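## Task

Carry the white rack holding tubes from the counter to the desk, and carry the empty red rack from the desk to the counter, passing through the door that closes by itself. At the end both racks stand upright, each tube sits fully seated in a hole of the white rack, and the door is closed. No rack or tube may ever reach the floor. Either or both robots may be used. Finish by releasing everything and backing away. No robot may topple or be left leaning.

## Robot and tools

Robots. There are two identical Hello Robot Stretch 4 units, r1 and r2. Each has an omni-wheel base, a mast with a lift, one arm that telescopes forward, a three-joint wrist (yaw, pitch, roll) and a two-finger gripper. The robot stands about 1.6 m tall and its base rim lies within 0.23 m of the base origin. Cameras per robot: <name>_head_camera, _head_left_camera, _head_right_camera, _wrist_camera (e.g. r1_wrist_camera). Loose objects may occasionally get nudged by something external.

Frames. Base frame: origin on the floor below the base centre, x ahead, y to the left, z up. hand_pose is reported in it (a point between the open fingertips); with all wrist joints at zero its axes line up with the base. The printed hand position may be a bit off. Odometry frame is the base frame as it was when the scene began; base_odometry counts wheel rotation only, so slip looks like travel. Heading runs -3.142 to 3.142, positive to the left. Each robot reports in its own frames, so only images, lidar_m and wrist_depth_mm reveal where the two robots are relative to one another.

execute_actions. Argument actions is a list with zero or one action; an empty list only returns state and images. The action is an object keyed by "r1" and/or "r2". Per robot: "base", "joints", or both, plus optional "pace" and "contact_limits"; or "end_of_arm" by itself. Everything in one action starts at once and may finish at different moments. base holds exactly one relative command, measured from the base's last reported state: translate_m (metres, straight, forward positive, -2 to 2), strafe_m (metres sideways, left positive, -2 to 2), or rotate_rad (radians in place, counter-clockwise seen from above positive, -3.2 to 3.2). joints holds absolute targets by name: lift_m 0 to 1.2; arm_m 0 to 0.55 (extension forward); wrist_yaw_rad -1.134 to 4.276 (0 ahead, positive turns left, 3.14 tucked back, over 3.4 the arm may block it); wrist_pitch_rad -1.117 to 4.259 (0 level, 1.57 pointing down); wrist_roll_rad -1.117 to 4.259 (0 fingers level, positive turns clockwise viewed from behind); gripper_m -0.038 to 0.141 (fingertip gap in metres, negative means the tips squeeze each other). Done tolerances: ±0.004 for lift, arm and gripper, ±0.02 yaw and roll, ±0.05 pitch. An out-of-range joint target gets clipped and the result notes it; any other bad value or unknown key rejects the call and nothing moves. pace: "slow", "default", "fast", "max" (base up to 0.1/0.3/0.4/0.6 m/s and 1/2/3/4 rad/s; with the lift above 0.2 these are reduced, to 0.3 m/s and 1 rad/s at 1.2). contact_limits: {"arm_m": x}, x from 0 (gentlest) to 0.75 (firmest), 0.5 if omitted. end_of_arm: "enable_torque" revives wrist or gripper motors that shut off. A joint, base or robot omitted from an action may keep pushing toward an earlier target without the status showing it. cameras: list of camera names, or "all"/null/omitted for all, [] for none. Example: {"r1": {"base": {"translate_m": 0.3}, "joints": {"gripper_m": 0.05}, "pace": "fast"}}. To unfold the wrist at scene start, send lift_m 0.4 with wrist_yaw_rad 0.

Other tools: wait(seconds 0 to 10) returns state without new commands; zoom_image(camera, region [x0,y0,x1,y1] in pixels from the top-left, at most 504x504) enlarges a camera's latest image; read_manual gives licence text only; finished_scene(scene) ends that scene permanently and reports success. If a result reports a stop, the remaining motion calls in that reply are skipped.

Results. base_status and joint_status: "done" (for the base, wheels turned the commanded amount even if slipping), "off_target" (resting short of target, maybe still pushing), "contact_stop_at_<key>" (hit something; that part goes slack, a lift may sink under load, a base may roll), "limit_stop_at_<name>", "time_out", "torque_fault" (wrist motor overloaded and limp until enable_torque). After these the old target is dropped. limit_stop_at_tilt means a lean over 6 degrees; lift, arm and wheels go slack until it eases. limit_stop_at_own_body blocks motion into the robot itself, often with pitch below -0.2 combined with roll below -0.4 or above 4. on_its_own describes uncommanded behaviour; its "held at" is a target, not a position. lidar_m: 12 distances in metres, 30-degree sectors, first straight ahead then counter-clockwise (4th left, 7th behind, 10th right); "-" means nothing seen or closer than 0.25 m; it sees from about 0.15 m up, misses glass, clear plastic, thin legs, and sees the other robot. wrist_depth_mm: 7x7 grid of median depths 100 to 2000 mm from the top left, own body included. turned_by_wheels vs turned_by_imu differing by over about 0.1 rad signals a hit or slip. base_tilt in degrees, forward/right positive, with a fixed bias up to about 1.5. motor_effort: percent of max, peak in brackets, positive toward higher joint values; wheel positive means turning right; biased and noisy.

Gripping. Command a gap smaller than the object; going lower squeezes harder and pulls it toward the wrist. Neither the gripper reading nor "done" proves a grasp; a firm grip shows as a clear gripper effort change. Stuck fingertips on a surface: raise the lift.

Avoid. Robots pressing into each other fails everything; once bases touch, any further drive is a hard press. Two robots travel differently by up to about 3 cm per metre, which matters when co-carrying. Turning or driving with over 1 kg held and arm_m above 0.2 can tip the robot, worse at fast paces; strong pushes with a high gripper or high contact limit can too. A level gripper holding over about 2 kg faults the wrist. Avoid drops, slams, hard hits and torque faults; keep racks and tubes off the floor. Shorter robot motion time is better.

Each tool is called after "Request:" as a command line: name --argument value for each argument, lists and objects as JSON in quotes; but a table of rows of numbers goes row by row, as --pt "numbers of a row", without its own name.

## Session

Request:
execute_actions --actions '[{"r1":{"joints":{"lift_m":0.8,"wrist_yaw_rad":0,"gripper_m":0.14}},"r2":{"joints":{"lift_m":0.8,"wrist_yaw_rad":0,"gripper_m":0.14}}}]' --cameras '["r1_head_camera","r1_head_left_camera","r2_head_camera","r2_head_left_camera"]'

Scene clock: 3.47 s.
r1.base_odometry: x=+0.000 y=+0.000 heading=+0.000 (m, m, rad; r1's odometry frame)
r1.turned_by_wheels: +0.000 (rad since the last result)
r1.turned_by_imu: -0.001 (rad since the last result)
r1.base_tilt: forward=-0.8 right=+0.2 (deg)
r1.lidar_m: 0.78 0.64 0.63 0.75 1.04 1.04 1.20 1.34 1.34 1.52 0.90 0.90
r1.base_status: not commanded
r1.joint_positions: lift_m=+0.800 arm_m=-0.001 wrist_yaw_rad=+0.000 wrist_pitch_rad=+0.016 wrist_roll_rad=-0.005 gripper_m=+0.140
r1.joint_status: all done
r1.motor_effort: lift_m=+24(24) arm_m=+0(0) wrist_yaw_rad=-1(7) wrist_pitch_rad=-7(7) wrist_roll_rad=+0(0) gripper_m=-2(7) wheel_0=+0(0) wheel_1=+0(0) wheel_2=+0(0) (%)
r1.hand_pose: x=+0.4579 y=-0.0873 z=+0.9733 quat_wxyz=(+1.000, -0.002, +0.008, +0.000) (m; r1's base frame)
r1.wrist_depth_mm: 480 554 683 842 1160 1863 - / 473 559 668 854 1160 1808 - / 477 559 676 831 1118 1808 - / 469 549 661 842 1138 1756 - / 473 549 668 820 1098 1537 - / 469 209 654 820 931 904 1008 / 462 508 609 151 788 715 699
r2.base_odometry: x=+0.000 y=+0.000 heading=+0.000 (m, m, rad; r2's odometry frame)
r2.turned_by_wheels: +0.000 (rad since the last result)
r2.turned_by_imu: -0.001 (rad since the last result)
r2.base_tilt: forward=+0.6 right=-0.9 (deg)
r2.lidar_m: 1.08 1.88 1.96 2.31 2.11 1.24 0.72 0.62 0.62 0.75 0.92 0.91
r2.base_status: not commanded
r2.joint_positions: lift_m=+0.800 arm_m=+0.002 wrist_yaw_rad=+0.000 wrist_pitch_rad=+0.014 wrist_roll_rad=+0.009 gripper_m=+0.140
r2.joint_status: all done
r2.motor_effort: lift_m=+22(22) arm_m=-1(1) wrist_yaw_rad=-1(7) wrist_pitch_rad=-6(7) wrist_roll_rad=+0(1) gripper_m=-1(3) wheel_0=+0(0) wheel_1=+0(0) wheel_2=+0(0) (%)
r2.hand_pose: x=+0.4610 y=-0.0874 z=+0.9739 quat_wxyz=(+1.000, +0.004, +0.007, +0.000) (m; r2's base frame)
r2.wrist_depth_mm: 1576 1756 1661 1182 904 723 634 / 1576 1708 1708 1205 904 732 627 / 1537 1756 1708 1182 891 741 634 / 1537 1808 1661 1182 917 715 627 / 1576 1756 1576 1182 917 723 627 / 1537 1661 1430 1138 831 206 615 / 1537 1661 1661 117 854 732 615
pictures: r1_head_camera, r1_head_left_camera, r2_head_camera, r2_head_left_camera
Images, in order (width x height): r1_head_camera 420x560, r1_head_left_camera 420x672, r2_head_camera 420x560, r2_head_left_camera 420x672.

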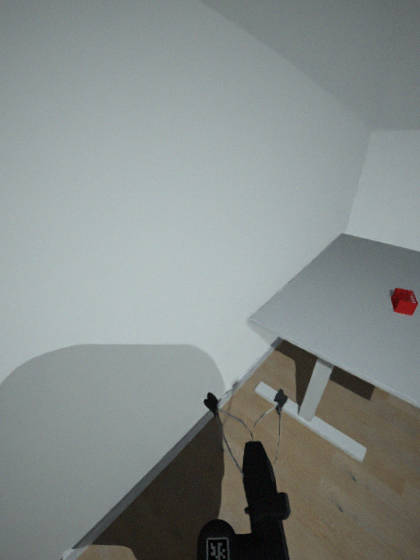

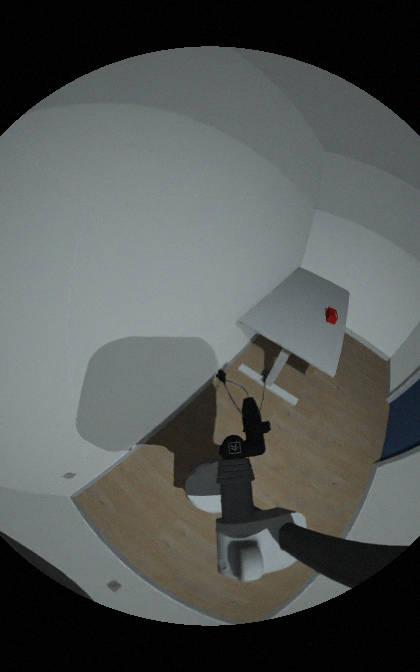

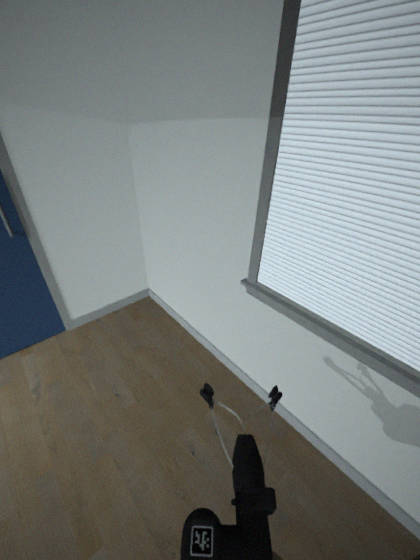

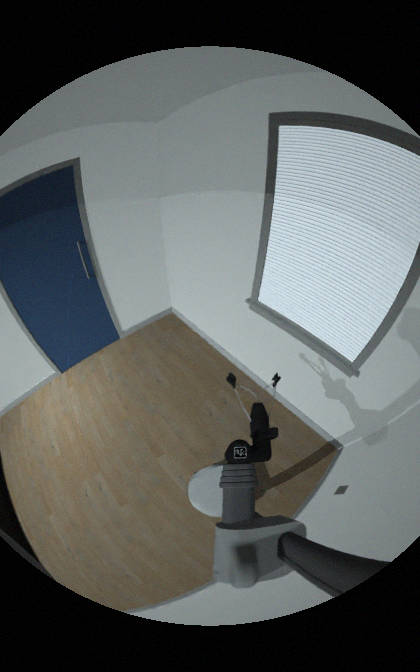

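Request:
execute_actions --actions '[{"r1":{"base":{"rotate_rad":-0.78},"joints":{"lift_m":1.05,"wrist_pitch_rad":1.57}},"r2":{"base":{"rotate_rad":2.35}}}]' --cameras '["r1_head_left_camera","r2_head_camera","r2_head_left_camera","r2_wrist_camera"]'

Scene clock: 9.23 s.
r1.base_odometry: x=+0.000 y=+0.000 heading=-0.780 (m, m, rad; r1's odometry frame)
r1.turned_by_wheels: -0.780 (rad since the last result)
r1.turned_by_imu: -0.792 (rad since the last result)
r1.base_tilt: forward=-0.8 right=+0.2 (deg)
r1.lidar_m: 0.88 0.93 0.68 0.64 0.65 0.91 1.03 1.08 1.40 1.34 1.40 2.00
r1.base_status: done
r1.joint_positions: lift_m=+1.050 arm_m=-0.001 wrist_yaw_rad=+0.000 wrist_pitch_rad=+1.570 wrist_roll_rad=-0.005 gripper_m=+0.140
r1.joint_status: all done
r1.motor_effort: lift_m=+23(24) arm_m=+0(0) wrist_yaw_rad=+0(1) wrist_pitch_rad=+0(5) wrist_roll_rad=+0(0) gripper_m=-1(0) wheel_0=+2(6) wheel_1=+1(4) wheel_2=+2(9) (%)
r1.hand_pose: x=+0.1697 y=-0.0874 z=+0.9394 quat_wxyz=(+0.707, -0.002, +0.707, +0.002) (m; r1's base frame)
r1.wrist_depth_mm: 1138 1182 1182 1182 1205 1205 1229 / 1118 1160 1182 1182 1205 1182 1229 / 1138 1138 1182 1182 1229 1182 1229 / 1138 1118 1182 1138 1182 1205 1205 / 1138 1138 960 946 1182 1182 1205 / 1118 213 931 960 1182 1182 1182 / 1118 1098 931 152 1160 1160 1182
r2.base_odometry: x=+0.000 y=+0.000 heading=+2.350 (m, m, rad; r2's odometry frame)
r2.turned_by_wheels: +2.350 (rad since the last result)
r2.turned_by_imu: +2.323 (rad since the last result)
r2.base_tilt: forward=+0.7 right=-0.8 (deg)
r2.lidar_m: 2.10 0.89 0.64 0.61 0.65 0.91 0.90 0.98 1.38 1.88 2.04 2.21
r2.base_status: done
r2.joint_positions: lift_m=+0.800 arm_m=+0.002 wrist_yaw_rad=+0.000 wrist_pitch_rad=+0.014 wrist_roll_rad=+0.009 gripper_m=+0.140
r2.joint_status: not commanded
r2.motor_effort: lift_m=+21(22) arm_m=+0(1) wrist_yaw_rad=+0(1) wrist_pitch_rad=-7(6) wrist_roll_rad=+1(0) gripper_m=-1(0) wheel_0=-2(8) wheel_1=-2(5) wheel_2=-2(7) (%)
r2.hand_pose: x=+0.4610 y=-0.0874 z=+0.9740 quat_wxyz=(+1.000, +0.004, +0.007, +0.000) (m; r2's base frame)
r2.wrist_depth_mm: 904 1281 - - - - - / 931 1308 - - - - - / 931 1308 - - - - - / 931 1336 - - - - - / 946 1336 1983 1983 1983 1863 1921 / 946 1182 - 1983 1983 207 1921 / 917 1205 - 117 1983 1921 1983
pictures: r1_head_left_camera, r2_head_camera, r2_head_left_camera, r2_wrist_camera
Images, in order (width x height): r1_head_left_camera 420x672, r2_head_camera 420x560, r2_head_left_camera 420x672, r2_wrist_camera 616x392.

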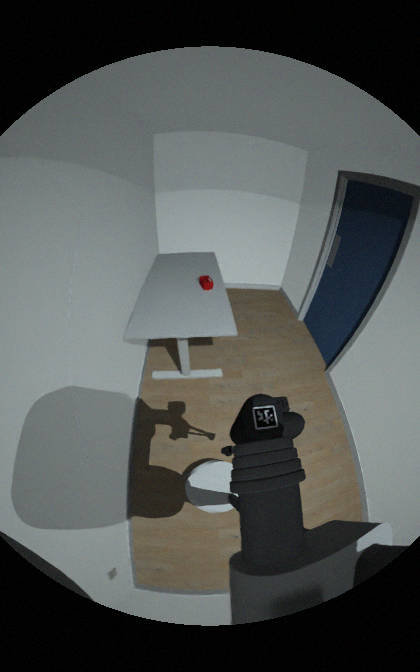

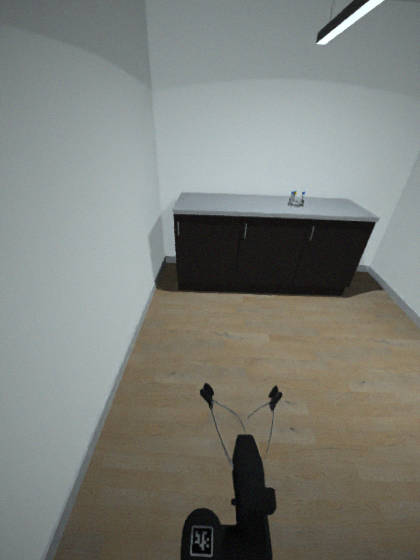

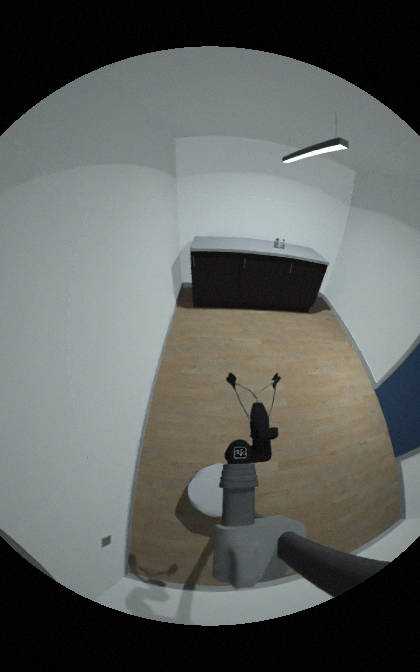

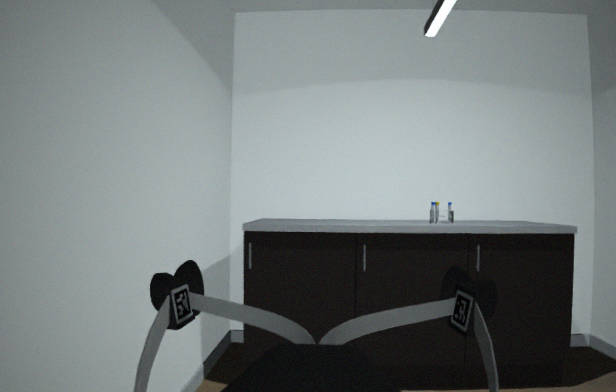

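Request:
execute_actions --actions '[{"r1":{"base":{"strafe_m":-0.47}},"r2":{"base":{"strafe_m":-0.64},"joints":{"wrist_pitch_rad":1.57}}}]' --cameras '[]'

Request:
execute_actions --actions '[{"r1":{"base":{"translate_m":1.29},"pace":"fast"},"r2":{"base":{"translate_m":1.7},"joints":{"lift_m":1.2},"pace":"fast"}}]' --cameras '[]'

Request:
execute_actions --actions '[{"r1":{"base":{"rotate_rad":1.55}},"r2":{"joints":{"arm_m":0.3}}}]' --cameras '["r2_wrist_camera"]'

Request:
execute_actions --actions '[{"r1":{"joints":{"arm_m":0.38}}}]' --cameras '["r1_wrist_camera"]'

Scene clock: 19.20 s.
r1.base_odometry: x=-0.330 y=-0.334 heading=-0.780 (m, m, rad; r1's odometry frame)
r1.turned_by_wheels: +0.000 (rad since the last result)
r1.turned_by_imu: -0.002 (rad since the last result)
r1.base_tilt: forward=-0.7 right=+0.2 (deg)
r1.lidar_m: 1.25 0.94 1.18 1.11 1.17 1.10 1.04 1.07 0.93 0.87 0.90 1.24
r1.base_status: done
r1.joint_positions: lift_m=+1.050 arm_m=-0.001 wrist_yaw_rad=+0.000 wrist_pitch_rad=+1.570 wrist_roll_rad=-0.005 gripper_m=+0.140
r1.joint_status: not commanded
r1.motor_effort: lift_m=+23(23) arm_m=+0(0) wrist_yaw_rad=+1(0) wrist_pitch_rad=+0(0) wrist_roll_rad=+0(1) gripper_m=+0(3) wheel_0=-1(9) wheel_1=+2(8) wheel_2=+0(1) (%)
r1.hand_pose: x=+0.1697 y=-0.0874 z=+0.9394 quat_wxyz=(+0.707, -0.002, +0.707, +0.002) (m; r1's base frame)
r1.wrist_depth_mm: 1182 1160 1182 1182 1205 1205 1078 / 1160 1182 1182 1205 1182 1229 1098 / 1118 1160 1182 1160 1182 1229 1098 / 1098 1160 1182 1182 1182 1205 1098 / 1118 1160 946 946 1160 1182 1098 / 1098 214 931 960 1138 1160 1098 / 1118 1098 917 151 1182 1160 1078
r2.base_odometry: x=+0.456 y=+0.449 heading=+2.349 (m, m, rad; r2's odometry frame)
r2.turned_by_wheels: +0.000 (rad since the last result)
r2.turned_by_imu: -0.001 (rad since the last result)
r2.base_tilt: forward=+0.7 right=-0.8 (deg)
r2.lidar_m: 2.12 1.81 1.32 1.25 1.33 0.94 0.91 0.98 1.36 1.28 1.36 1.90
r2.base_status: done
r2.joint_positions: lift_m=+0.800 arm_m=+0.002 wrist_yaw_rad=+0.000 wrist_pitch_rad=+1.570 wrist_roll_rad=+0.009 gripper_m=+0.140
r2.joint_status: all done
r2.motor_effort: lift_m=+21(21) arm_m=-1(1) wrist_yaw_rad=-1(1) wrist_pitch_rad=+1(6) wrist_roll_rad=+1(1) gripper_m=-1(0) wheel_0=+0(7) wheel_1=-1(10) wheel_2=+0(1) (%)
r2.hand_pose: x=+0.1729 y=-0.0874 z=+0.6894 quat_wxyz=(+0.707, +0.003, +0.707, -0.003) (m; r2's base frame)
r2.wrist_depth_mm: 976 976 960 946 931 931 904 / 976 946 960 960 917 917 904 / 960 946 946 931 917 891 904 / 960 960 931 931 917 904 891 / 960 946 723 707 917 891 891 / 960 960 715 699 904 207 878 / 960 946 723 117 904 891 878
pictures: none
No camera images: the call's "cameras" was empty. Leave "cameras" out to get every camera's image.

Scene clock: 24.87 s.
r1.base_odometry: x=+0.587 y=-1.241 heading=-0.779 (m, m, rad; r1's odometry frame)
r1.turned_by_wheels: +0.000 (rad since the last result)
r1.turned_by_imu: -0.003 (rad since the last result)
r1.base_tilt: forward=-0.7 right=+0.2 (deg)
r1.lidar_m: 1.41 0.49 0.34 0.32 0.33 0.46 2.33 1.25 0.92 0.93 0.95 1.21
r1.base_status: done
r1.joint_positions: lift_m=+1.050 arm_m=-0.001 wrist_yaw_rad=+0.000 wrist_pitch_rad=+1.570 wrist_roll_rad=-0.005 gripper_m=+0.140
r1.joint_status: not commanded
r1.motor_effort: lift_m=+23(23) arm_m=+0(0) wrist_yaw_rad=+0(0) wrist_pitch_rad=+0(1) wrist_roll_rad=+0(0) gripper_m=-1(0) wheel_0=+2(6) wheel_1=-1(6) wheel_2=+2(16) (%)
r1.hand_pose: x=+0.1697 y=-0.0874 z=+0.9394 quat_wxyz=(+0.707, -0.002, +0.707, +0.002) (m; r1's base frame)
r1.wrist_depth_mm: 1160 1182 1138 1205 1182 1229 1042 / 1138 1160 1182 1182 1205 1205 1098 / 1160 1138 1160 1160 1182 1229 1205 / 1160 1118 1160 1182 1182 1205 1182 / 1118 1160 946 960 1160 1182 1182 / 1160 213 931 946 1138 1182 1205 / 1098 1098 931 151 1160 1182 1160
r2.base_odometry: x=-0.739 y=+1.660 heading=+2.350 (m, m, rad; r2's odometry frame)
r2.turned_by_wheels: +0.000 (rad since the last result)
r2.turned_by_imu: -0.004 (rad since the last result)
r2.base_tilt: forward=+0.5 right=-0.9 (deg)
r2.lidar_m: 0.43 0.44 0.59 1.25 1.30 1.80 2.63 1.89 1.38 1.32 0.65 0.47
r2.base_status: done
r2.joint_positions: lift_m=+1.200 arm_m=+0.002 wrist_yaw_rad=+0.000 wrist_pitch_rad=+1.570 wrist_roll_rad=+0.009 gripper_m=+0.140
r2.joint_status: all done
r2.motor_effort: lift_m=+22(23) arm_m=-1(1) wrist_yaw_rad=+1(0) wrist_pitch_rad=+0(1) wrist_roll_rad=+1(1) gripper_m=+0(1) wheel_0=+1(6) wheel_1=+1(6) wheel_2=+2(10) (%)
r2.hand_pose: x=+0.1727 y=-0.0874 z=+1.0894 quat_wxyz=(+0.707, +0.003, +0.707, -0.003) (m; r2's base frame)
r2.wrist_depth_mm: 459 455 488 488 480 469 492 / 691 707 732 732 715 699 691 / 1430 1366 1366 1336 1336 1281 1308 / 1397 1366 1366 1366 1308 1308 1281 / 1366 1397 1336 1118 1336 1281 1336 / 1397 1366 1118 1118 1281 208 1281 / 1336 1366 1336 117 1308 1281 1255
pictures: none
No camera images: the call's "cameras" was empty. Leave "cameras" out to get every camera's image.

Scene clock: 27.23 s.
r1.base_odometry: x=+0.587 y=-1.241 heading=+0.770 (m, m, rad; r1's odometry frame)
r1.turned_by_wheels: +1.550 (rad since the last result)
r1.turned_by_imu: +1.571 (rad since the last result)
r1.base_tilt: forward=-0.8 right=+0.1 (deg)
r1.lidar_m: 0.30 0.33 0.44 2.34 1.28 0.91 0.92 0.95 1.18 1.39 0.49 0.34
r1.base_status: done
r1.joint_positions: lift_m=+1.050 arm_m=-0.001 wrist_yaw_rad=+0.000 wrist_pitch_rad=+1.570 wrist_roll_rad=-0.005 gripper_m=+0.140
r1.joint_status: not commanded
r1.motor_effort: lift_m=+23(23) arm_m=+0(0) wrist_yaw_rad=+1(0) wrist_pitch_rad=+0(1) wrist_roll_rad=+0(0) gripper_m=+0(1) wheel_0=-2(6) wheel_1=+0(7) wheel_2=-3(6) (%)
r1.hand_pose: x=+0.1697 y=-0.0874 z=+0.9394 quat_wxyz=(+0.707, -0.002, +0.707, +0.002) (m; r1's base frame)
r1.wrist_depth_mm: 442 449 452 459 459 466 473 / 436 442 445 455 462 466 466 / 439 455 1118 1182 1182 1205 1205 / 1138 1138 1205 1160 1160 1182 1182 / 1138 1160 946 946 1205 1160 1205 / 1118 214 917 931 1160 1205 1205 / 1118 1138 931 151 1160 1160 1182
r2.base_odometry: x=-0.739 y=+1.660 heading=+2.350 (m, m, rad; r2's odometry frame)
r2.turned_by_wheels: +0.000 (rad since the last result)
r2.turned_by_imu: +0.000 (rad since the last result)
r2.base_tilt: forward=+0.6 right=-0.9 (deg)
r2.lidar_m: 0.43 0.44 0.61 1.25 1.32 1.81 2.66 1.90 1.38 1.33 0.63 0.46
r2.base_status: not commanded
r2.joint_positions: lift_m=+1.200 arm_m=+0.299 wrist_yaw_rad=+0.000 wrist_pitch_rad=+1.570 wrist_roll_rad=+0.009 gripper_m=+0.140
r2.joint_status: all done
r2.motor_effort: lift_m=+21(22) arm_m=+6(7) wrist_yaw_rad=+0(0) wrist_pitch_rad=+1(1) wrist_roll_rad=+0(1) gripper_m=-1(0) wheel_0=+1(1) wheel_1=+1(1) wheel_2=+2(2) (%)
r2.hand_pose: x=+0.4701 y=-0.0874 z=+1.0894 quat_wxyz=(+0.707, +0.003, +0.707, -0.003) (m; r2's base frame)
r2.wrist_depth_mm: 430 421 415 336 366 402 399 / 427 424 415 407 402 399 397 / 424 421 415 410 404 397 392 / 427 418 413 404 399 397 392 / 418 415 407 402 399 394 389 / 1366 1397 1138 1205 1308 207 1308 / 1397 1366 1366 117 1308 1308 1255
pictures: r2_wrist_camera
Images, in order (width x height): r2_wrist_camera 616x392.

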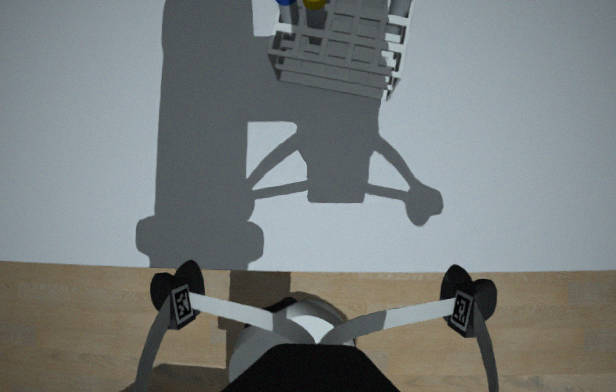

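Scene clock: 29.47 s.
r1.base_odometry: x=+0.587 y=-1.241 heading=+0.770 (m, m, rad; r1's odometry frame)
r1.turned_by_wheels: +0.000 (rad since the last result)
r1.turned_by_imu: +0.000 (rad since the last result)
r1.base_tilt: forward=-0.7 right=+0.2 (deg)
r1.lidar_m: 0.30 0.32 0.43 2.33 1.28 0.91 0.92 0.98 1.17 1.39 0.49 0.34
r1.base_status: not commanded
r1.joint_positions: lift_m=+1.050 arm_m=+0.379 wrist_yaw_rad=+0.000 wrist_pitch_rad=+1.570 wrist_roll_rad=-0.005 gripper_m=+0.140
r1.joint_status: all done
r1.motor_effort: lift_m=+22(22) arm_m=+6(7) wrist_yaw_rad=+0(0) wrist_pitch_rad=-1(1) wrist_roll_rad=+0(1) gripper_m=-2(2) wheel_0=-1(2) wheel_1=+0(0) wheel_2=-2(2) (%)
r1.hand_pose: x=+0.5502 y=-0.0874 z=+0.9394 quat_wxyz=(+0.707, -0.002, +0.707, +0.002) (m; r1's base frame)
r1.wrist_depth_mm: 442 442 449 455 459 459 469 / 439 439 445 452 459 455 466 / 436 445 445 449 449 459 466 / 436 436 442 442 445 452 459 / 430 433 442 442 445 449 455 / 424 214 433 439 366 449 449 / 424 430 430 151 439 442 449
r2.base_odometry: x=-0.739 y=+1.660 heading=+2.350 (m, m, rad; r2's odometry frame)
r2.turned_by_wheels: +0.000 (rad since the last result)
r2.turned_by_imu: +0.000 (rad since the last result)
r2.base_tilt: forward=+0.5 right=-0.8 (deg)
r2.lidar_m: 0.42 0.45 0.63 1.25 1.31 1.82 2.66 1.91 1.38 1.32 0.64 0.47
r2.base_status: not commanded
r2.joint_positions: lift_m=+1.200 arm_m=+0.299 wrist_yaw_rad=+0.000 wrist_pitch_rad=+1.570 wrist_roll_rad=+0.009 gripper_m=+0.140
r2.joint_status: not commanded
r2.motor_effort: lift_m=+21(22) arm_m=+6(6) wrist_yaw_rad=+0(0) wrist_pitch_rad=+0(1) wrist_roll_rad=+1(0) gripper_m=+0(1) wheel_0=+1(1) wheel_1=+1(1) wheel_2=+2(2) (%)
r2.hand_pose: x=+0.4701 y=-0.0874 z=+1.0894 quat_wxyz=(+0.707, +0.003, +0.707, -0.003) (m; r2's base frame)
r2.wrist_depth_mm: 430 427 418 336 366 399 394 / 430 421 413 407 407 397 394 / 424 418 413 407 402 397 394 / 424 418 413 404 402 397 394 / 418 413 413 404 397 394 392 / 1397 1366 1138 1229 1336 207 1255 / 1336 1366 1366 117 1281 1281 1255
pictures: r1_wrist_camera
Images, in order (width x height): r1_wrist_camera 616x392.

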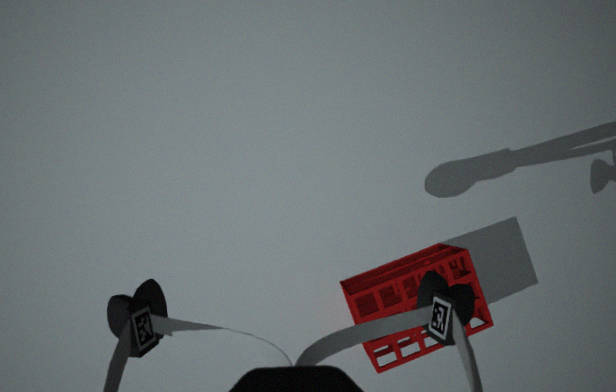

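Request:
execute_actions --actions '[{"r1":{"base":{"strafe_m":-0.11},"joints":{"arm_m":0.35,"wrist_roll_rad":1.22,"lift_m":0.97}},"r2":{"base":{"strafe_m":-0.012},"joints":{"arm_m":0.47,"wrist_roll_rad":0.17}}}]' --cameras '["r1_wrist_camera","r2_wrist_camera"]'

Scene clock: 34.40 s.
r1.base_odometry: x=+0.664 y=-1.320 heading=+0.770 (m, m, rad; r1's odometry frame)
r1.turned_by_wheels: +0.000 (rad since the last result)
r1.turned_by_imu: -0.001 (rad since the last result)
r1.base_tilt: forward=-0.8 right=+0.2 (deg)
r1.lidar_m: 0.31 0.33 0.44 2.43 1.29 0.94 0.92 0.97 1.17 1.29 0.51 0.34
r1.base_status: done
r1.joint_positions: lift_m=+0.970 arm_m=+0.351 wrist_yaw_rad=+0.000 wrist_pitch_rad=+1.570 wrist_roll_rad=+1.219 gripper_m=+0.140
r1.joint_status: all done
r1.motor_effort: lift_m=+15(21) arm_m=-5(5) wrist_yaw_rad=+0(0) wrist_pitch_rad=-2(1) wrist_roll_rad=+2(4) gripper_m=-2(3) wheel_0=-1(9) wheel_1=+0(9) wheel_2=+0(2) (%)
r1.hand_pose: x=+0.5221 y=-0.0874 z=+0.8601 quat_wxyz=(+0.580, +0.405, +0.580, -0.405) (m; r1's base frame)
r1.wrist_depth_mm: 362 364 366 368 377 375 1118 / 359 362 366 366 375 375 1138 / 357 362 362 366 373 373 1118 / 355 359 362 362 364 373 1138 / 357 355 357 324 366 373 1098 / 351 213 359 286 289 878 904 / 351 351 355 152 362 866 891
r2.base_odometry: x=-0.730 y=+1.668 heading=+2.350 (m, m, rad; r2's odometry frame)
r2.turned_by_wheels: +0.000 (rad since the last result)
r2.turned_by_imu: -0.001 (rad since the last result)
r2.base_tilt: forward=+0.5 right=-0.9 (deg)
r2.lidar_m: 0.42 0.45 0.60 1.26 1.32 1.81 2.65 1.88 1.36 1.31 0.65 0.46
r2.base_status: done
r2.joint_positions: lift_m=+1.200 arm_m=+0.469 wrist_yaw_rad=+0.000 wrist_pitch_rad=+1.570 wrist_roll_rad=+0.170 gripper_m=+0.140
r2.joint_status: all done
r2.motor_effort: lift_m=+22(22) arm_m=+6(8) wrist_yaw_rad=-1(1) wrist_pitch_rad=+1(1) wrist_roll_rad=+2(3) gripper_m=+0(0) wheel_0=+2(8) wheel_1=-2(8) wheel_2=+0(4) (%)
r2.hand_pose: x=+0.6401 y=-0.0874 z=+1.0894 quat_wxyz=(+0.705, +0.060, +0.704, -0.060) (m; r2's base frame)
r2.wrist_depth_mm: 427 424 415 410 407 399 394 / 424 421 415 410 404 399 394 / 424 421 413 404 402 394 392 / 421 418 410 327 402 394 389 / 421 415 410 399 394 397 387 / 415 410 407 399 394 207 387 / 415 410 407 117 392 389 384
pictures: r1_wrist_camera, r2_wrist_camera
Images, in order (width x height): r1_wrist_camera 616x392, r2_wrist_camera 616x392.

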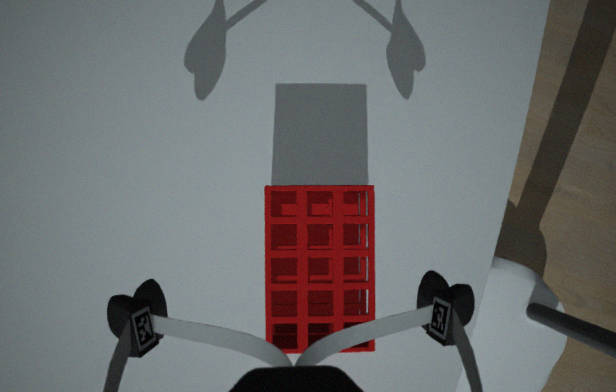

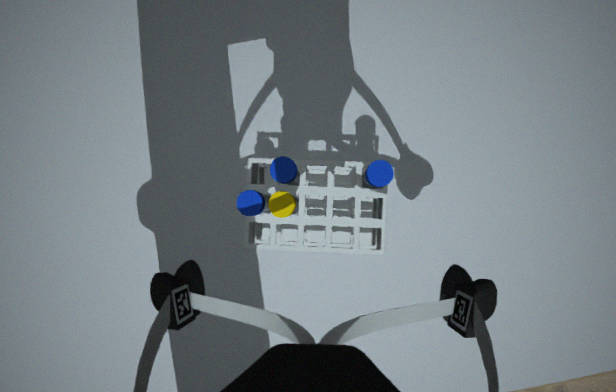

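Request:
execute_actions --actions '[{"r1":{"joints":{"arm_m":0.333}},"r2":{"joints":{"arm_m":0.54,"wrist_roll_rad":1.76}}}]' --cameras '["r2_wrist_camera"]'

Request:
execute_actions --actions '[{"r1":{"joints":{"lift_m":0.875},"pace":"slow"}}]' --cameras '["r1_wrist_camera"]'

Scene clock: 39.77 s.
r1.base_odometry: x=+0.664 y=-1.320 heading=+0.770 (m, m, rad; r1's odometry frame)
r1.turned_by_wheels: +0.000 (rad since the last result)
r1.turned_by_imu: -0.001 (rad since the last result)
r1.base_tilt: forward=-0.7 right=+0.1 (deg)
r1.lidar_m: 0.32 0.34 0.45 2.44 1.25 0.94 0.92 0.96 1.19 1.29 0.51 0.36
r1.base_status: not commanded
r1.joint_positions: lift_m=+0.970 arm_m=+0.334 wrist_yaw_rad=+0.000 wrist_pitch_rad=+1.570 wrist_roll_rad=+1.219 gripper_m=+0.140
r1.joint_status: all done
r1.motor_effort: lift_m=+14(14) arm_m=-5(6) wrist_yaw_rad=+0(1) wrist_pitch_rad=-2(0) wrist_roll_rad=+2(2) gripper_m=-1(2) wheel_0=-1(1) wheel_1=+0(0) wheel_2=+0(0) (%)
r1.hand_pose: x=+0.5051 y=-0.0874 z=+0.8601 quat_wxyz=(+0.580, +0.405, +0.579, -0.405) (m; r1's base frame)
r1.wrist_depth_mm: 364 366 364 370 373 379 1118 / 359 364 368 368 373 375 1118 / 359 362 364 366 370 373 1138 / 355 359 364 362 368 370 1138 / 353 359 357 322 366 878 1098 / 353 214 357 315 364 866 878 / 351 353 353 152 364 891 1098
r2.base_odometry: x=-0.730 y=+1.668 heading=+2.350 (m, m, rad; r2's odometry frame)
r2.turned_by_wheels: +0.000 (rad since the last result)
r2.turned_by_imu: -0.001 (rad since the last result)
r2.base_tilt: forward=+0.8 right=-0.9 (deg)
r2.lidar_m: 0.42 0.45 0.61 1.26 1.32 1.82 2.66 1.87 1.36 1.30 0.63 0.45
r2.base_status: not commanded
r2.joint_positions: lift_m=+1.200 arm_m=+0.539 wrist_yaw_rad=+0.000 wrist_pitch_rad=+1.570 wrist_roll_rad=+1.760 gripper_m=+0.140
r2.joint_status: all done
r2.motor_effort: lift_m=+22(22) arm_m=+6(8) wrist_yaw_rad=-2(1) wrist_pitch_rad=-1(0) wrist_roll_rad=+2(6) gripper_m=+1(0) wheel_0=+2(2) wheel_1=-2(2) wheel_2=+0(0) (%)
r2.hand_pose: x=+0.7101 y=-0.0874 z=+1.0894 quat_wxyz=(+0.451, +0.545, +0.451, -0.545) (m; r2's base frame)
r2.wrist_depth_mm: 427 421 418 413 404 397 1308 / 427 418 413 404 399 397 1336 / 424 418 410 404 402 394 1281 / 427 415 413 407 394 389 1060 / 418 415 410 397 394 392 1060 / 418 410 407 297 322 207 384 / 427 415 404 117 394 389 384
pictures: r2_wrist_camera
Images, in order (width x height): r2_wrist_camera 616x392.

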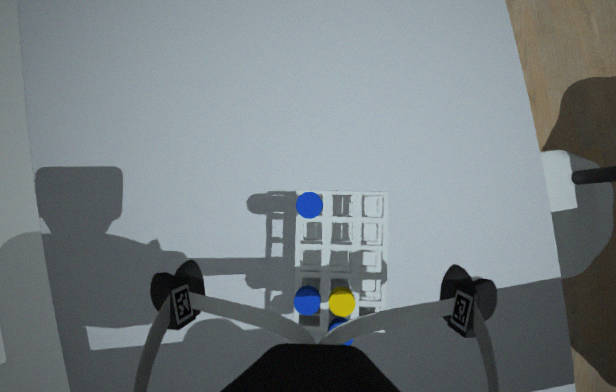

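Scene clock: 41.43 s.
r1.base_odometry: x=+0.664 y=-1.320 heading=+0.770 (m, m, rad; r1's odometry frame)
r1.turned_by_wheels: +0.000 (rad since the last result)
r1.turned_by_imu: +0.000 (rad since the last result)
r1.base_tilt: forward=-0.7 right=+0.2 (deg)
r1.lidar_m: 0.32 0.34 0.42 2.43 1.27 0.95 0.93 0.95 1.18 1.29 0.49 0.35
r1.base_status: not commanded
r1.joint_positions: lift_m=+0.875 arm_m=+0.334 wrist_yaw_rad=+0.000 wrist_pitch_rad=+1.570 wrist_roll_rad=+1.219 gripper_m=+0.140
r1.joint_status: all done
r1.motor_effort: lift_m=+14(14) arm_m=-5(5) wrist_yaw_rad=+0(0) wrist_pitch_rad=-1(0) wrist_roll_rad=+2(2) gripper_m=-1(3) wheel_0=-1(1) wheel_1=+0(0) wheel_2=-1(1) (%)
r1.hand_pose: x=+0.5051 y=-0.0874 z=+0.7651 quat_wxyz=(+0.580, +0.405, +0.579, -0.405) (m; r1's base frame)
r1.wrist_depth_mm: 267 270 272 274 276 279 282 / 265 270 270 273 274 277 279 / 264 267 270 272 273 274 278 / 264 266 265 194 272 274 1025 / 263 265 265 193 271 272 1008 / 260 214 227 192 216 271 788 / 259 259 190 152 268 268 788
r2.base_odometry: x=-0.730 y=+1.668 heading=+2.350 (m, m, rad; r2's odometry frame)
r2.turned_by_wheels: +0.000 (rad since the last result)
r2.turned_by_imu: +0.000 (rad since the last result)
r2.base_tilt: forward=+0.6 right=-0.9 (deg)
r2.lidar_m: 0.42 0.47 0.61 1.27 1.32 1.83 2.65 1.87 1.36 1.30 0.63 0.46
r2.base_status: not commanded
r2.joint_positions: lift_m=+1.200 arm_m=+0.539 wrist_yaw_rad=+0.000 wrist_pitch_rad=+1.570 wrist_roll_rad=+1.760 gripper_m=+0.140
r2.joint_status: not commanded
r2.motor_effort: lift_m=+22(22) arm_m=+6(6) wrist_yaw_rad=+0(1) wrist_pitch_rad=+1(1) wrist_roll_rad=+3(2) gripper_m=+0(1) wheel_0=+2(2) wheel_1=-2(2) wheel_2=+0(0) (%)
r2.hand_pose: x=+0.7101 y=-0.0874 z=+1.0894 quat_wxyz=(+0.451, +0.545, +0.451, -0.545) (m; r2's base frame)
r2.wrist_depth_mm: 427 421 415 407 402 399 1281 / 424 418 415 404 399 397 1281 / 424 415 413 404 399 394 1281 / 424 421 413 404 399 392 1060 / 418 415 413 399 394 389 1078 / 421 415 407 298 322 207 387 / 424 413 407 117 394 392 384
pictures: r1_wrist_camera
Images, in order (width x height): r1_wrist_camera 616x392.

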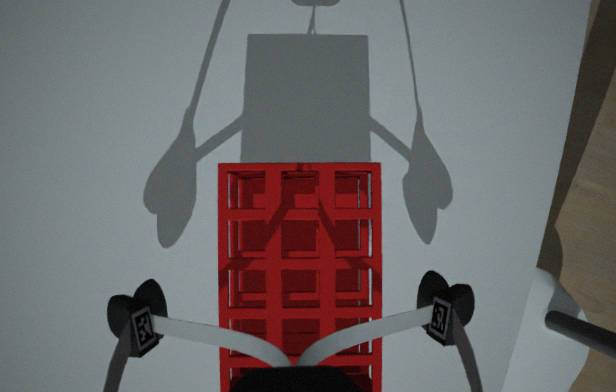

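Request:
execute_actions --actions '[{"r1":{"joints":{"gripper_m":0.03,"lift_m":0.87}},"r2":{"joints":{"arm_m":0.523}}}]' --cameras '[]'

Request:
execute_actions --actions '[{"r1":{"joints":{"lift_m":1.0}},"r2":{"joints":{"lift_m":1.06},"pace":"slow"}}]' --cameras '["r1_wrist_camera","r2_wrist_camera"]'

Scene clock: 49.03 s.
r1.base_odometry: x=+0.664 y=-1.320 heading=+0.770 (m, m, rad; r1's odometry frame)
r1.turned_by_wheels: +0.000 (rad since the last result)
r1.turned_by_imu: -0.001 (rad since the last result)
r1.base_tilt: forward=-0.7 right=+0.2 (deg)
r1.lidar_m: 0.30 0.33 0.46 2.44 1.28 0.94 0.93 0.95 1.18 1.28 0.50 0.34
r1.base_status: not commanded
r1.joint_positions: lift_m=+0.870 arm_m=+0.334 wrist_yaw_rad=+0.000 wrist_pitch_rad=+1.570 wrist_roll_rad=+1.219 gripper_m=+0.031
r1.joint_status: all done
r1.motor_effort: lift_m=+14(14) arm_m=-6(5) wrist_yaw_rad=+0(0) wrist_pitch_rad=+0(0) wrist_roll_rad=+2(2) gripper_m=-28(30) wheel_0=-1(1) wheel_1=+0(0) wheel_2=-1(0) (%)
r1.hand_pose: x=+0.5051 y=-0.0874 z=+0.7601 quat_wxyz=(+0.580, +0.405, +0.580, -0.405) (m; r1's base frame)
r1.wrist_depth_mm: 262 265 267 268 271 272 276 / 263 263 265 268 268 272 273 / 260 264 263 265 267 271 272 / 259 262 213 215 267 268 1008 / 257 258 212 250 266 267 1025 / 255 257 189 211 190 265 778 / 254 171 176 195 262 263 788
r2.base_odometry: x=-0.730 y=+1.668 heading=+2.350 (m, m, rad; r2's odometry frame)
r2.turned_by_wheels: +0.000 (rad since the last result)
r2.turned_by_imu: -0.001 (rad since the last result)
r2.base_tilt: forward=+0.6 right=-0.8 (deg)
r2.lidar_m: 0.42 0.45 0.60 1.26 1.32 1.83 2.66 1.86 1.37 1.31 0.65 0.47
r2.base_status: not commanded
r2.joint_positions: lift_m=+1.200 arm_m=+0.524 wrist_yaw_rad=+0.000 wrist_pitch_rad=+1.570 wrist_roll_rad=+1.760 gripper_m=+0.140
r2.joint_status: all done
r2.motor_effort: lift_m=+22(22) arm_m=-6(9) wrist_yaw_rad=+0(0) wrist_pitch_rad=+0(0) wrist_roll_rad=+2(2) gripper_m=+1(1) wheel_0=+2(2) wheel_1=-2(2) wheel_2=+0(0) (%)
r2.hand_pose: x=+0.6952 y=-0.0874 z=+1.0894 quat_wxyz=(+0.451, +0.545, +0.450, -0.545) (m; r2's base frame)
r2.wrist_depth_mm: 427 418 415 410 399 399 1308 / 424 421 415 407 402 397 1308 / 424 415 415 404 399 394 1281 / 421 418 407 402 399 394 1078 / 421 415 413 399 394 389 1060 / 421 410 404 310 392 206 1255 / 415 413 407 117 394 387 387
pictures: none
No camera images: the call's "cameras" was empty. Leave "cameras" out to get every camera's image.

Scene clock: 51.00 s.
r1.base_odometry: x=+0.664 y=-1.320 heading=+0.770 (m, m, rad; r1's odometry frame)
r1.turned_by_wheels: +0.000 (rad since the last result)
r1.turned_by_imu: +0.000 (rad since the last result)
r1.base_tilt: forward=-0.7 right=+0.2 (deg)
r1.lidar_m: 0.32 0.33 0.44 2.43 1.28 0.96 0.92 0.97 1.17 1.29 0.49 0.34
r1.base_status: not commanded
r1.joint_positions: lift_m=+1.000 arm_m=+0.334 wrist_yaw_rad=+0.000 wrist_pitch_rad=+1.570 wrist_roll_rad=+1.219 gripper_m=+0.031
r1.joint_status: all done
r1.motor_effort: lift_m=+24(25) arm_m=-5(5) wrist_yaw_rad=+0(0) wrist_pitch_rad=-2(1) wrist_roll_rad=+2(1) gripper_m=-27(25) wheel_0=-1(1) wheel_1=+0(0) wheel_2=-1(0) (%)
r1.hand_pose: x=+0.5051 y=-0.0874 z=+0.8893 quat_wxyz=(+0.580, +0.405, +0.580, -0.405) (m; r1's base frame)
r1.wrist_depth_mm: 392 397 397 397 404 410 1160 / 392 394 397 397 402 407 1138 / 389 389 394 394 402 404 1138 / 384 387 214 214 399 1118 1118 / 384 389 212 250 397 931 1138 / 377 387 189 213 190 904 1025 / 377 171 176 194 392 891 1118
r2.base_odometry: x=-0.730 y=+1.668 heading=+2.350 (m, m, rad; r2's odometry frame)
r2.turned_by_wheels: +0.000 (rad since the last result)
r2.turned_by_imu: +0.000 (rad since the last result)
r2.base_tilt: forward=+0.6 right=-0.8 (deg)
r2.lidar_m: 0.42 0.46 0.62 1.26 1.33 1.84 2.65 1.88 1.37 1.30 0.63 0.46
r2.base_status: not commanded
r2.joint_positions: lift_m=+1.060 arm_m=+0.524 wrist_yaw_rad=+0.000 wrist_pitch_rad=+1.570 wrist_roll_rad=+1.760 gripper_m=+0.140
r2.joint_status: all done
r2.motor_effort: lift_m=+12(21) arm_m=-6(6) wrist_yaw_rad=+0(0) wrist_pitch_rad=+0(1) wrist_roll_rad=+2(2) gripper_m=+0(1) wheel_0=+2(2) wheel_1=-2(2) wheel_2=+0(0) (%)
r2.hand_pose: x=+0.6952 y=-0.0874 z=+0.9502 quat_wxyz=(+0.451, +0.545, +0.450, -0.545) (m; r2's base frame)
r2.wrist_depth_mm: 276 273 270 267 263 258 255 / 277 274 270 265 262 257 254 / 276 272 267 264 260 256 254 / 274 272 266 223 258 256 254 / 274 270 267 222 257 255 253 / 273 268 197 186 185 207 251 / 273 268 265 117 255 253 251
pictures: r1_wrist_camera, r2_wrist_camera
Images, in order (width x height): r1_wrist_camera 616x392, r2_wrist_camera 616x392.

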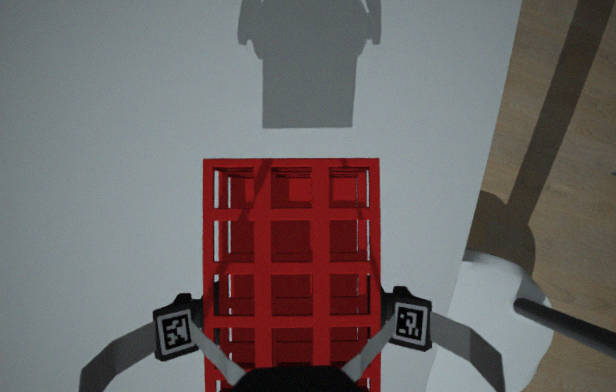

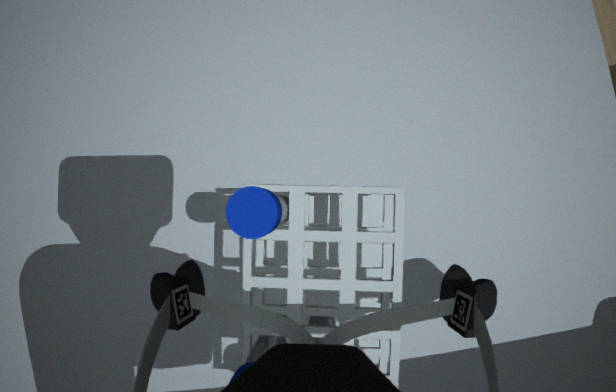

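Request:
execute_actions --actions '[{"r1":{"base":{"translate_m":-0.35},"joints":{"arm_m":0.0,"wrist_roll_rad":0}},"r2":{"joints":{"gripper_m":0.01}}}]' --cameras '[]'

Request:
execute_actions --actions '[{"r1":{"base":{"rotate_rad":-1.55},"joints":{"lift_m":0.9}},"r2":{"joints":{"lift_m":1.15},"pace":"slow"}}]' --cameras '["r1_head_right_camera","r2_wrist_camera"]'

Scene clock: 58.37 s.
r1.base_odometry: x=+0.413 y=-1.564 heading=+0.770 (m, m, rad; r1's odometry frame)
r1.turned_by_wheels: +0.000 (rad since the last result)
r1.turned_by_imu: -0.001 (rad since the last result)
r1.base_tilt: forward=-0.8 right=+0.2 (deg)
r1.lidar_m: 0.66 0.69 2.07 2.31 0.77 0.61 0.57 0.60 0.71 1.29 1.05 0.73
r1.base_status: done
r1.joint_positions: lift_m=+1.000 arm_m=+0.001 wrist_yaw_rad=+0.000 wrist_pitch_rad=+1.570 wrist_roll_rad=+0.001 gripper_m=+0.031
r1.joint_status: all done
r1.motor_effort: lift_m=+23(24) arm_m=-5(7) wrist_yaw_rad=+1(0) wrist_pitch_rad=-3(1) wrist_roll_rad=-2(4) gripper_m=-27(28) wheel_0=+0(7) wheel_1=+1(4) wheel_2=-1(11) (%)
r1.hand_pose: x=+0.1720 y=-0.0874 z=+0.8894 quat_wxyz=(+0.707, +0.000, +0.707, +0.000) (m; r1's base frame)
r1.wrist_depth_mm: 1118 1118 1118 1138 1138 1160 1160 / 1098 1118 1138 1118 1138 1160 1182 / 1078 1118 1098 1118 1160 1160 1138 / 1078 1118 214 214 1160 1160 1138 / 1118 1098 212 250 1118 1138 1118 / 1078 1098 189 213 190 1138 1138 / 1078 171 175 194 1118 1138 1138
r2.base_odometry: x=-0.730 y=+1.668 heading=+2.350 (m, m, rad; r2's odometry frame)
r2.turned_by_wheels: +0.000 (rad since the last result)
r2.turned_by_imu: -0.001 (rad since the last result)
r2.base_tilt: forward=+0.6 right=-0.9 (deg)
r2.lidar_m: 0.43 0.45 0.63 1.26 1.33 1.83 2.64 1.87 1.37 1.29 0.66 0.46
r2.base_status: not commanded
r2.joint_positions: lift_m=+1.060 arm_m=+0.524 wrist_yaw_rad=+0.000 wrist_pitch_rad=+1.570 wrist_roll_rad=+1.760 gripper_m=+0.010
r2.joint_status: all done
r2.motor_effort: lift_m=+12(12) arm_m=-6(6) wrist_yaw_rad=-1(1) wrist_pitch_rad=+0(0) wrist_roll_rad=+2(2) gripper_m=-23(25) wheel_0=+1(2) wheel_1=-2(2) wheel_2=+0(0) (%)
r2.hand_pose: x=+0.6952 y=-0.0874 z=+0.9501 quat_wxyz=(+0.451, +0.545, +0.451, -0.545) (m; r2's base frame)
r2.wrist_depth_mm: 276 273 270 266 263 257 256 / 277 273 268 265 260 257 255 / 276 272 267 264 260 257 254 / 274 271 266 170 240 255 253 / 273 270 266 169 202 255 252 / 272 268 179 168 192 252 252 / 272 266 264 135 166 253 250
pictures: none
No camera images: the call's "cameras" was empty. Leave "cameras" out to get every camera's image.

Scene clock: 60.63 s.
r1.base_odometry: x=+0.413 y=-1.564 heading=-0.779 (m, m, rad; r1's odometry frame)
r1.turned_by_wheels: -1.550 (rad since the last result)
r1.turned_by_imu: -1.572 (rad since the last result)
r1.base_tilt: forward=-0.7 right=+0.1 (deg)
r1.lidar_m: 1.31 1.01 0.72 0.66 0.69 2.12 2.26 0.74 0.61 0.57 0.59 0.27
r1.base_status: done
r1.joint_positions: lift_m=+0.900 arm_m=+0.001 wrist_yaw_rad=+0.000 wrist_pitch_rad=+1.570 wrist_roll_rad=+0.001 gripper_m=+0.031
r1.joint_status: all done
r1.motor_effort: lift_m=+14(20) arm_m=-5(5) wrist_yaw_rad=+0(1) wrist_pitch_rad=-2(2) wrist_roll_rad=-1(2) gripper_m=-26(27) wheel_0=+1(7) wheel_1=+0(7) wheel_2=+2(10) (%)
r1.hand_pose: x=+0.1721 y=-0.0874 z=+0.7901 quat_wxyz=(+0.707, +0.000, +0.707, +0.000) (m; r1's base frame)
r1.wrist_depth_mm: 1008 1025 1042 1025 1025 798 597 / 1025 1025 1008 1025 1042 854 683 / 991 991 1008 1042 1025 991 683 / 976 1008 213 215 1042 1025 699 / 976 991 213 250 1042 991 699 / 960 991 189 213 190 931 707 / 976 171 175 194 1025 820 715
r2.base_odometry: x=-0.730 y=+1.668 heading=+2.350 (m, m, rad; r2's odometry frame)
r2.turned_by_wheels: +0.000 (rad since the last result)
r2.turned_by_imu: +0.000 (rad since the last result)
r2.base_tilt: forward=+0.6 right=-0.7 (deg)
r2.lidar_m: 0.43 0.46 0.60 1.25 1.33 1.83 2.65 1.87 1.37 1.31 0.65 0.46
r2.base_status: not commanded
r2.joint_positions: lift_m=+1.150 arm_m=+0.524 wrist_yaw_rad=+0.000 wrist_pitch_rad=+1.570 wrist_roll_rad=+1.760 gripper_m=+0.010
r2.joint_status: all done
r2.motor_effort: lift_m=+23(23) arm_m=-6(6) wrist_yaw_rad=-1(0) wrist_pitch_rad=-1(0) wrist_roll_rad=+2(2) gripper_m=-24(23) wheel_0=+2(2) wheel_1=-2(2) wheel_2=+0(0) (%)
r2.hand_pose: x=+0.6952 y=-0.0874 z=+1.0393 quat_wxyz=(+0.451, +0.545, +0.451, -0.545) (m; r2's base frame)
r2.wrist_depth_mm: 370 366 359 355 351 345 1229 / 370 366 362 355 351 347 1205 / 370 368 359 355 351 345 1025 / 370 364 359 170 239 343 342 / 370 362 359 169 202 345 338 / 368 362 179 169 191 338 338 / 364 359 355 135 165 340 338
pictures: r1_head_right_camera, r2_wrist_camera
Images, in order (width x height): r1_head_right_camera 420x672, r2_wrist_camera 616x392.

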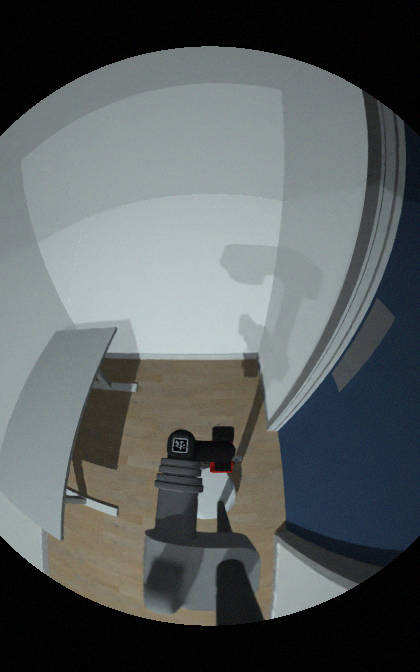

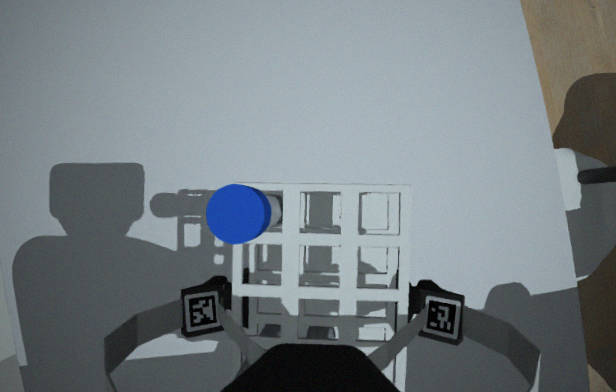

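Request:
execute_actions --actions '[{"r1":{"base":{"strafe_m":-0.33}},"r2":{"joints":{"arm_m":0.03},"pace":"slow"}}]' --cameras '["r1_head_right_camera","r1_wrist_camera"]'

Scene clock: 71.10 s.
r1.base_odometry: x=+0.181 y=-1.798 heading=-0.779 (m, m, rad; r1's odometry frame)
r1.turned_by_wheels: +0.000 (rad since the last result)
r1.turned_by_imu: -0.002 (rad since the last result)
r1.base_tilt: forward=-0.7 right=+0.3 (deg)
r1.lidar_m: 0.68 1.36 1.04 0.99 1.03 2.54 0.80 0.38 0.26 0.25 0.25 0.26
r1.base_status: done
r1.joint_positions: lift_m=+0.900 arm_m=+0.001 wrist_yaw_rad=+0.000 wrist_pitch_rad=+1.570 wrist_roll_rad=+0.001 gripper_m=+0.031
r1.joint_status: not commanded
r1.motor_effort: lift_m=+16(16) arm_m=-5(5) wrist_yaw_rad=+0(0) wrist_pitch_rad=-2(1) wrist_roll_rad=-1(2) gripper_m=-27(28) wheel_0=+1(9) wheel_1=+1(8) wheel_2=+0(3) (%)
r1.hand_pose: x=+0.1720 y=-0.0874 z=+0.7900 quat_wxyz=(+0.707, +0.000, +0.707, +0.000) (m; r1's base frame)
r1.wrist_depth_mm: 991 1025 1042 1025 544 329 244 / 1008 1008 1025 1042 627 334 248 / 1008 1008 991 1025 640 340 252 / 1008 991 214 215 521 345 255 / 991 1008 213 250 530 343 256 / 976 991 190 212 190 325 256 / 976 171 175 194 477 286 253
r2.base_odometry: x=-0.730 y=+1.668 heading=+2.350 (m, m, rad; r2's odometry frame)
r2.turned_by_wheels: +0.000 (rad since the last result)
r2.turned_by_imu: -0.002 (rad since the last result)
r2.base_tilt: forward=+0.5 right=-0.8 (deg)
r2.lidar_m: 0.41 0.44 0.63 1.27 1.34 1.82 2.65 1.89 1.35 1.31 0.66 0.46
r2.base_status: not commanded
r2.joint_positions: lift_m=+1.150 arm_m=+0.031 wrist_yaw_rad=+0.000 wrist_pitch_rad=+1.570 wrist_roll_rad=+1.760 gripper_m=+0.010
r2.joint_status: all done
r2.motor_effort: lift_m=+23(23) arm_m=-6(7) wrist_yaw_rad=-2(1) wrist_pitch_rad=+0(0) wrist_roll_rad=+2(2) gripper_m=-25(23) wheel_0=+2(2) wheel_1=-2(2) wheel_2=+0(0) (%)
r2.hand_pose: x=+0.2022 y=-0.0874 z=+1.0393 quat_wxyz=(+0.451, +0.545, +0.450, -0.545) (m; r2's base frame)
r2.wrist_depth_mm: 377 603 1308 1308 1281 1255 1255 / 377 585 1336 1308 1255 1229 1229 / 375 554 1078 1308 1255 1281 1229 / 370 521 699 170 239 1255 415 / 370 504 691 169 202 1255 1229 / 368 384 178 169 191 1255 1229 / 366 442 603 135 166 1229 1229
pictures: r1_head_right_camera, r1_wrist_camera
Images, in order (width x height): r1_head_right_camera 420x672, r1_wrist_camera 616x392.

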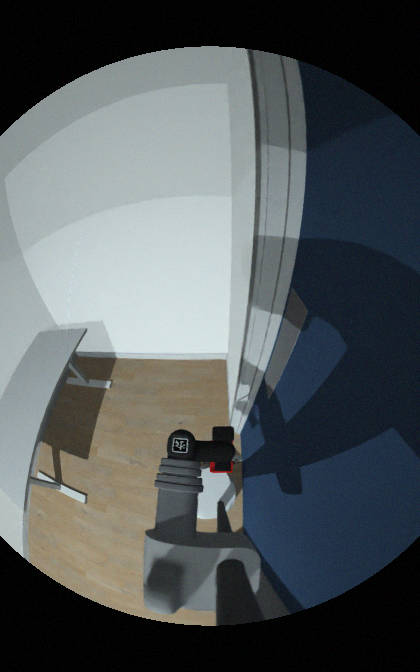

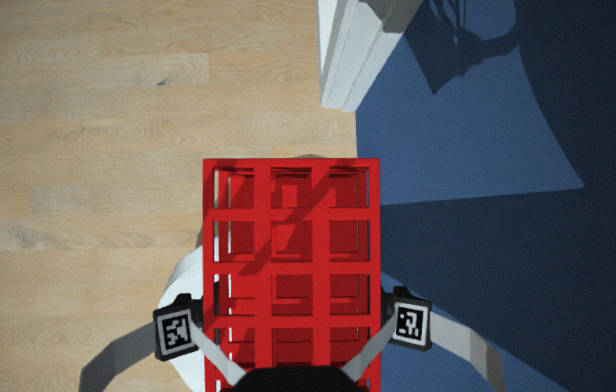

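Request:
execute_actions --actions '[{"r1":{"base":{"translate_m":0.08},"pace":"slow"},"r2":{"base":{"translate_m":-0.28},"joints":{"lift_m":1.0}}}]' --cameras '[]'

Request:
execute_actions --actions '[{"r1":{"base":{"strafe_m":-0.55},"pace":"slow"},"r2":{"base":{"translate_m":-1.95}}}]' --cameras '["r1_head_right_camera","r2_head_right_camera"]'

Scene clock: 83.97 s.
r1.base_odometry: x=+0.238 y=-1.854 heading=-0.779 (m, m, rad; r1's odometry frame)
r1.turned_by_wheels: +0.000 (rad since the last result)
r1.turned_by_imu: -0.001 (rad since the last result)
r1.base_tilt: forward=-0.7 right=+0.2 (deg)
r1.lidar_m: 0.68 1.27 1.08 1.01 1.03 2.57 0.79 0.38 0.26 0.25 0.25 0.28
r1.base_status: done
r1.joint_positions: lift_m=+0.900 arm_m=+0.001 wrist_yaw_rad=+0.000 wrist_pitch_rad=+1.570 wrist_roll_rad=+0.001 gripper_m=+0.031
r1.joint_status: not commanded
r1.motor_effort: lift_m=+16(16) arm_m=-5(5) wrist_yaw_rad=+1(0) wrist_pitch_rad=-1(2) wrist_roll_rad=-1(1) gripper_m=-27(28) wheel_0=+3(4) wheel_1=+2(7) wheel_2=-2(4) (%)
r1.hand_pose: x=+0.1720 y=-0.0874 z=+0.7900 quat_wxyz=(+0.707, +0.000, +0.707, +0.000) (m; r1's base frame)
r1.wrist_depth_mm: 1008 991 1025 1060 424 325 242 / 991 1025 1025 1042 549 330 246 / 1008 1008 991 1042 627 340 251 / 1008 991 216 214 517 340 252 / 991 1008 212 249 525 343 254 / 976 991 189 212 190 322 254 / 976 171 176 195 477 282 252
r2.base_odometry: x=-0.533 y=+1.469 heading=+2.349 (m, m, rad; r2's odometry frame)
r2.turned_by_wheels: +0.000 (rad since the last result)
r2.turned_by_imu: -0.001 (rad since the last result)
r2.base_tilt: forward=+0.5 right=-0.9 (deg)
r2.lidar_m: 0.70 0.74 1.01 1.26 1.34 1.83 2.37 1.88 1.38 1.31 1.03 0.76
r2.base_status: done
r2.joint_positions: lift_m=+1.000 arm_m=+0.031 wrist_yaw_rad=+0.000 wrist_pitch_rad=+1.570 wrist_roll_rad=+1.760 gripper_m=+0.010
r2.joint_status: all done
r2.motor_effort: lift_m=+13(20) arm_m=-6(6) wrist_yaw_rad=+1(1) wrist_pitch_rad=+0(0) wrist_roll_rad=+2(2) gripper_m=-24(23) wheel_0=+0(6) wheel_1=-2(8) wheel_2=-1(6) (%)
r2.hand_pose: x=+0.2021 y=-0.0874 z=+0.8901 quat_wxyz=(+0.451, +0.545, +0.450, -0.545) (m; r2's base frame)
r2.wrist_depth_mm: 809 1205 1160 1138 1138 1078 1118 / 798 1160 1182 1138 1118 1098 1098 / 768 1160 1160 1138 1118 1118 1078 / 741 1182 1138 170 239 878 413 / 707 1008 1160 169 202 891 1098 / 683 831 179 168 191 891 1060 / 661 891 1138 135 166 1098 1078
pictures: none
No camera images: the call's "cameras" was empty. Leave "cameras" out to get every camera's image.

Scene clock: 91.93 s.
r1.base_odometry: x=-0.149 y=-2.246 heading=-0.779 (m, m, rad; r1's odometry frame)
r1.turned_by_wheels: +0.000 (rad since the last result)
r1.turned_by_imu: -0.002 (rad since the last result)
r1.base_tilt: forward=-0.7 right=+0.1 (deg)
r1.lidar_m: 1.04 0.49 1.65 1.54 1.61 0.34 0.25 - 0.25 0.26 1.08 0.27
r1.base_status: done
r1.joint_positions: lift_m=+0.900 arm_m=+0.001 wrist_yaw_rad=+0.000 wrist_pitch_rad=+1.570 wrist_roll_rad=+0.001 gripper_m=+0.031
r1.joint_status: not commanded
r1.motor_effort: lift_m=+16(16) arm_m=-5(5) wrist_yaw_rad=+0(0) wrist_pitch_rad=-1(1) wrist_roll_rad=-1(1) gripper_m=-27(27) wheel_0=+2(9) wheel_1=-3(8) wheel_2=+2(0) (%)
r1.hand_pose: x=+0.1720 y=-0.0874 z=+0.7900 quat_wxyz=(+0.707, +0.000, +0.707, +0.000) (m; r1's base frame)
r1.wrist_depth_mm: 508 788 1042 1042 1042 1118 1078 / 569 798 1008 1042 1042 1042 1060 / 991 991 1025 1025 1025 1060 1078 / 991 1008 213 216 1042 1025 1060 / 991 1008 212 250 1008 1060 1042 / 976 960 189 213 189 676 597 / 976 171 175 194 615 488 459
r2.base_odometry: x=+0.836 y=+0.080 heading=+2.349 (m, m, rad; r2's odometry frame)
r2.turned_by_wheels: +0.000 (rad since the last result)
r2.turned_by_imu: +0.001 (rad since the last result)
r2.base_tilt: forward=+0.5 right=-0.8 (deg)
r2.lidar_m: 2.65 1.83 1.33 1.26 0.54 0.41 0.38 0.45 0.63 1.32 1.09 0.92
r2.base_status: done
r2.joint_positions: lift_m=+1.000 arm_m=+0.031 wrist_yaw_rad=+0.000 wrist_pitch_rad=+1.570 wrist_roll_rad=+1.760 gripper_m=+0.010
r2.joint_status: not commanded
r2.motor_effort: lift_m=+13(14) arm_m=-6(6) wrist_yaw_rad=+3(1) wrist_pitch_rad=+0(0) wrist_roll_rad=+2(2) gripper_m=-24(23) wheel_0=-2(5) wheel_1=-1(5) wheel_2=+0(13) (%)
r2.hand_pose: x=+0.2021 y=-0.0874 z=+0.8900 quat_wxyz=(+0.451, +0.545, +0.450, -0.545) (m; r2's base frame)
r2.wrist_depth_mm: 866 1160 1160 1138 1118 1118 891 / 1182 1182 1182 1160 1138 1118 917 / 1205 1182 1160 1160 1118 1098 931 / 1205 1160 1138 170 238 904 410 / 1182 1182 1160 169 202 878 976 / 1182 1160 179 168 191 904 1025 / 1182 1182 1138 135 166 1078 1025
pictures: r1_head_right_camera, r2_head_right_camera
Images, in order (width x height): r1_head_right_camera 420x672, r2_head_right_camera 420x672.

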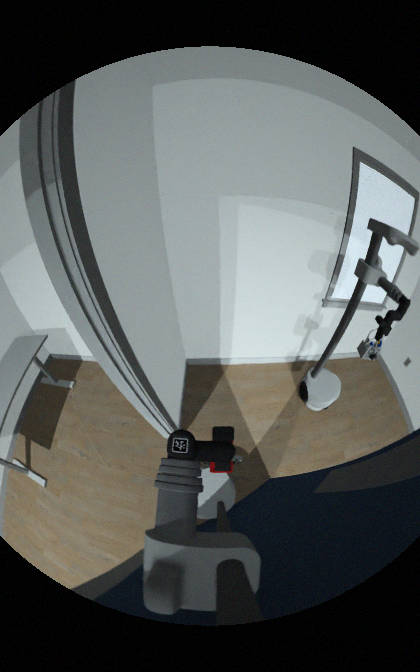

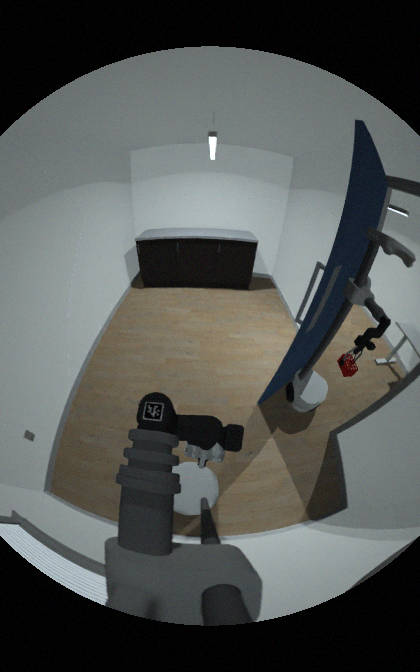

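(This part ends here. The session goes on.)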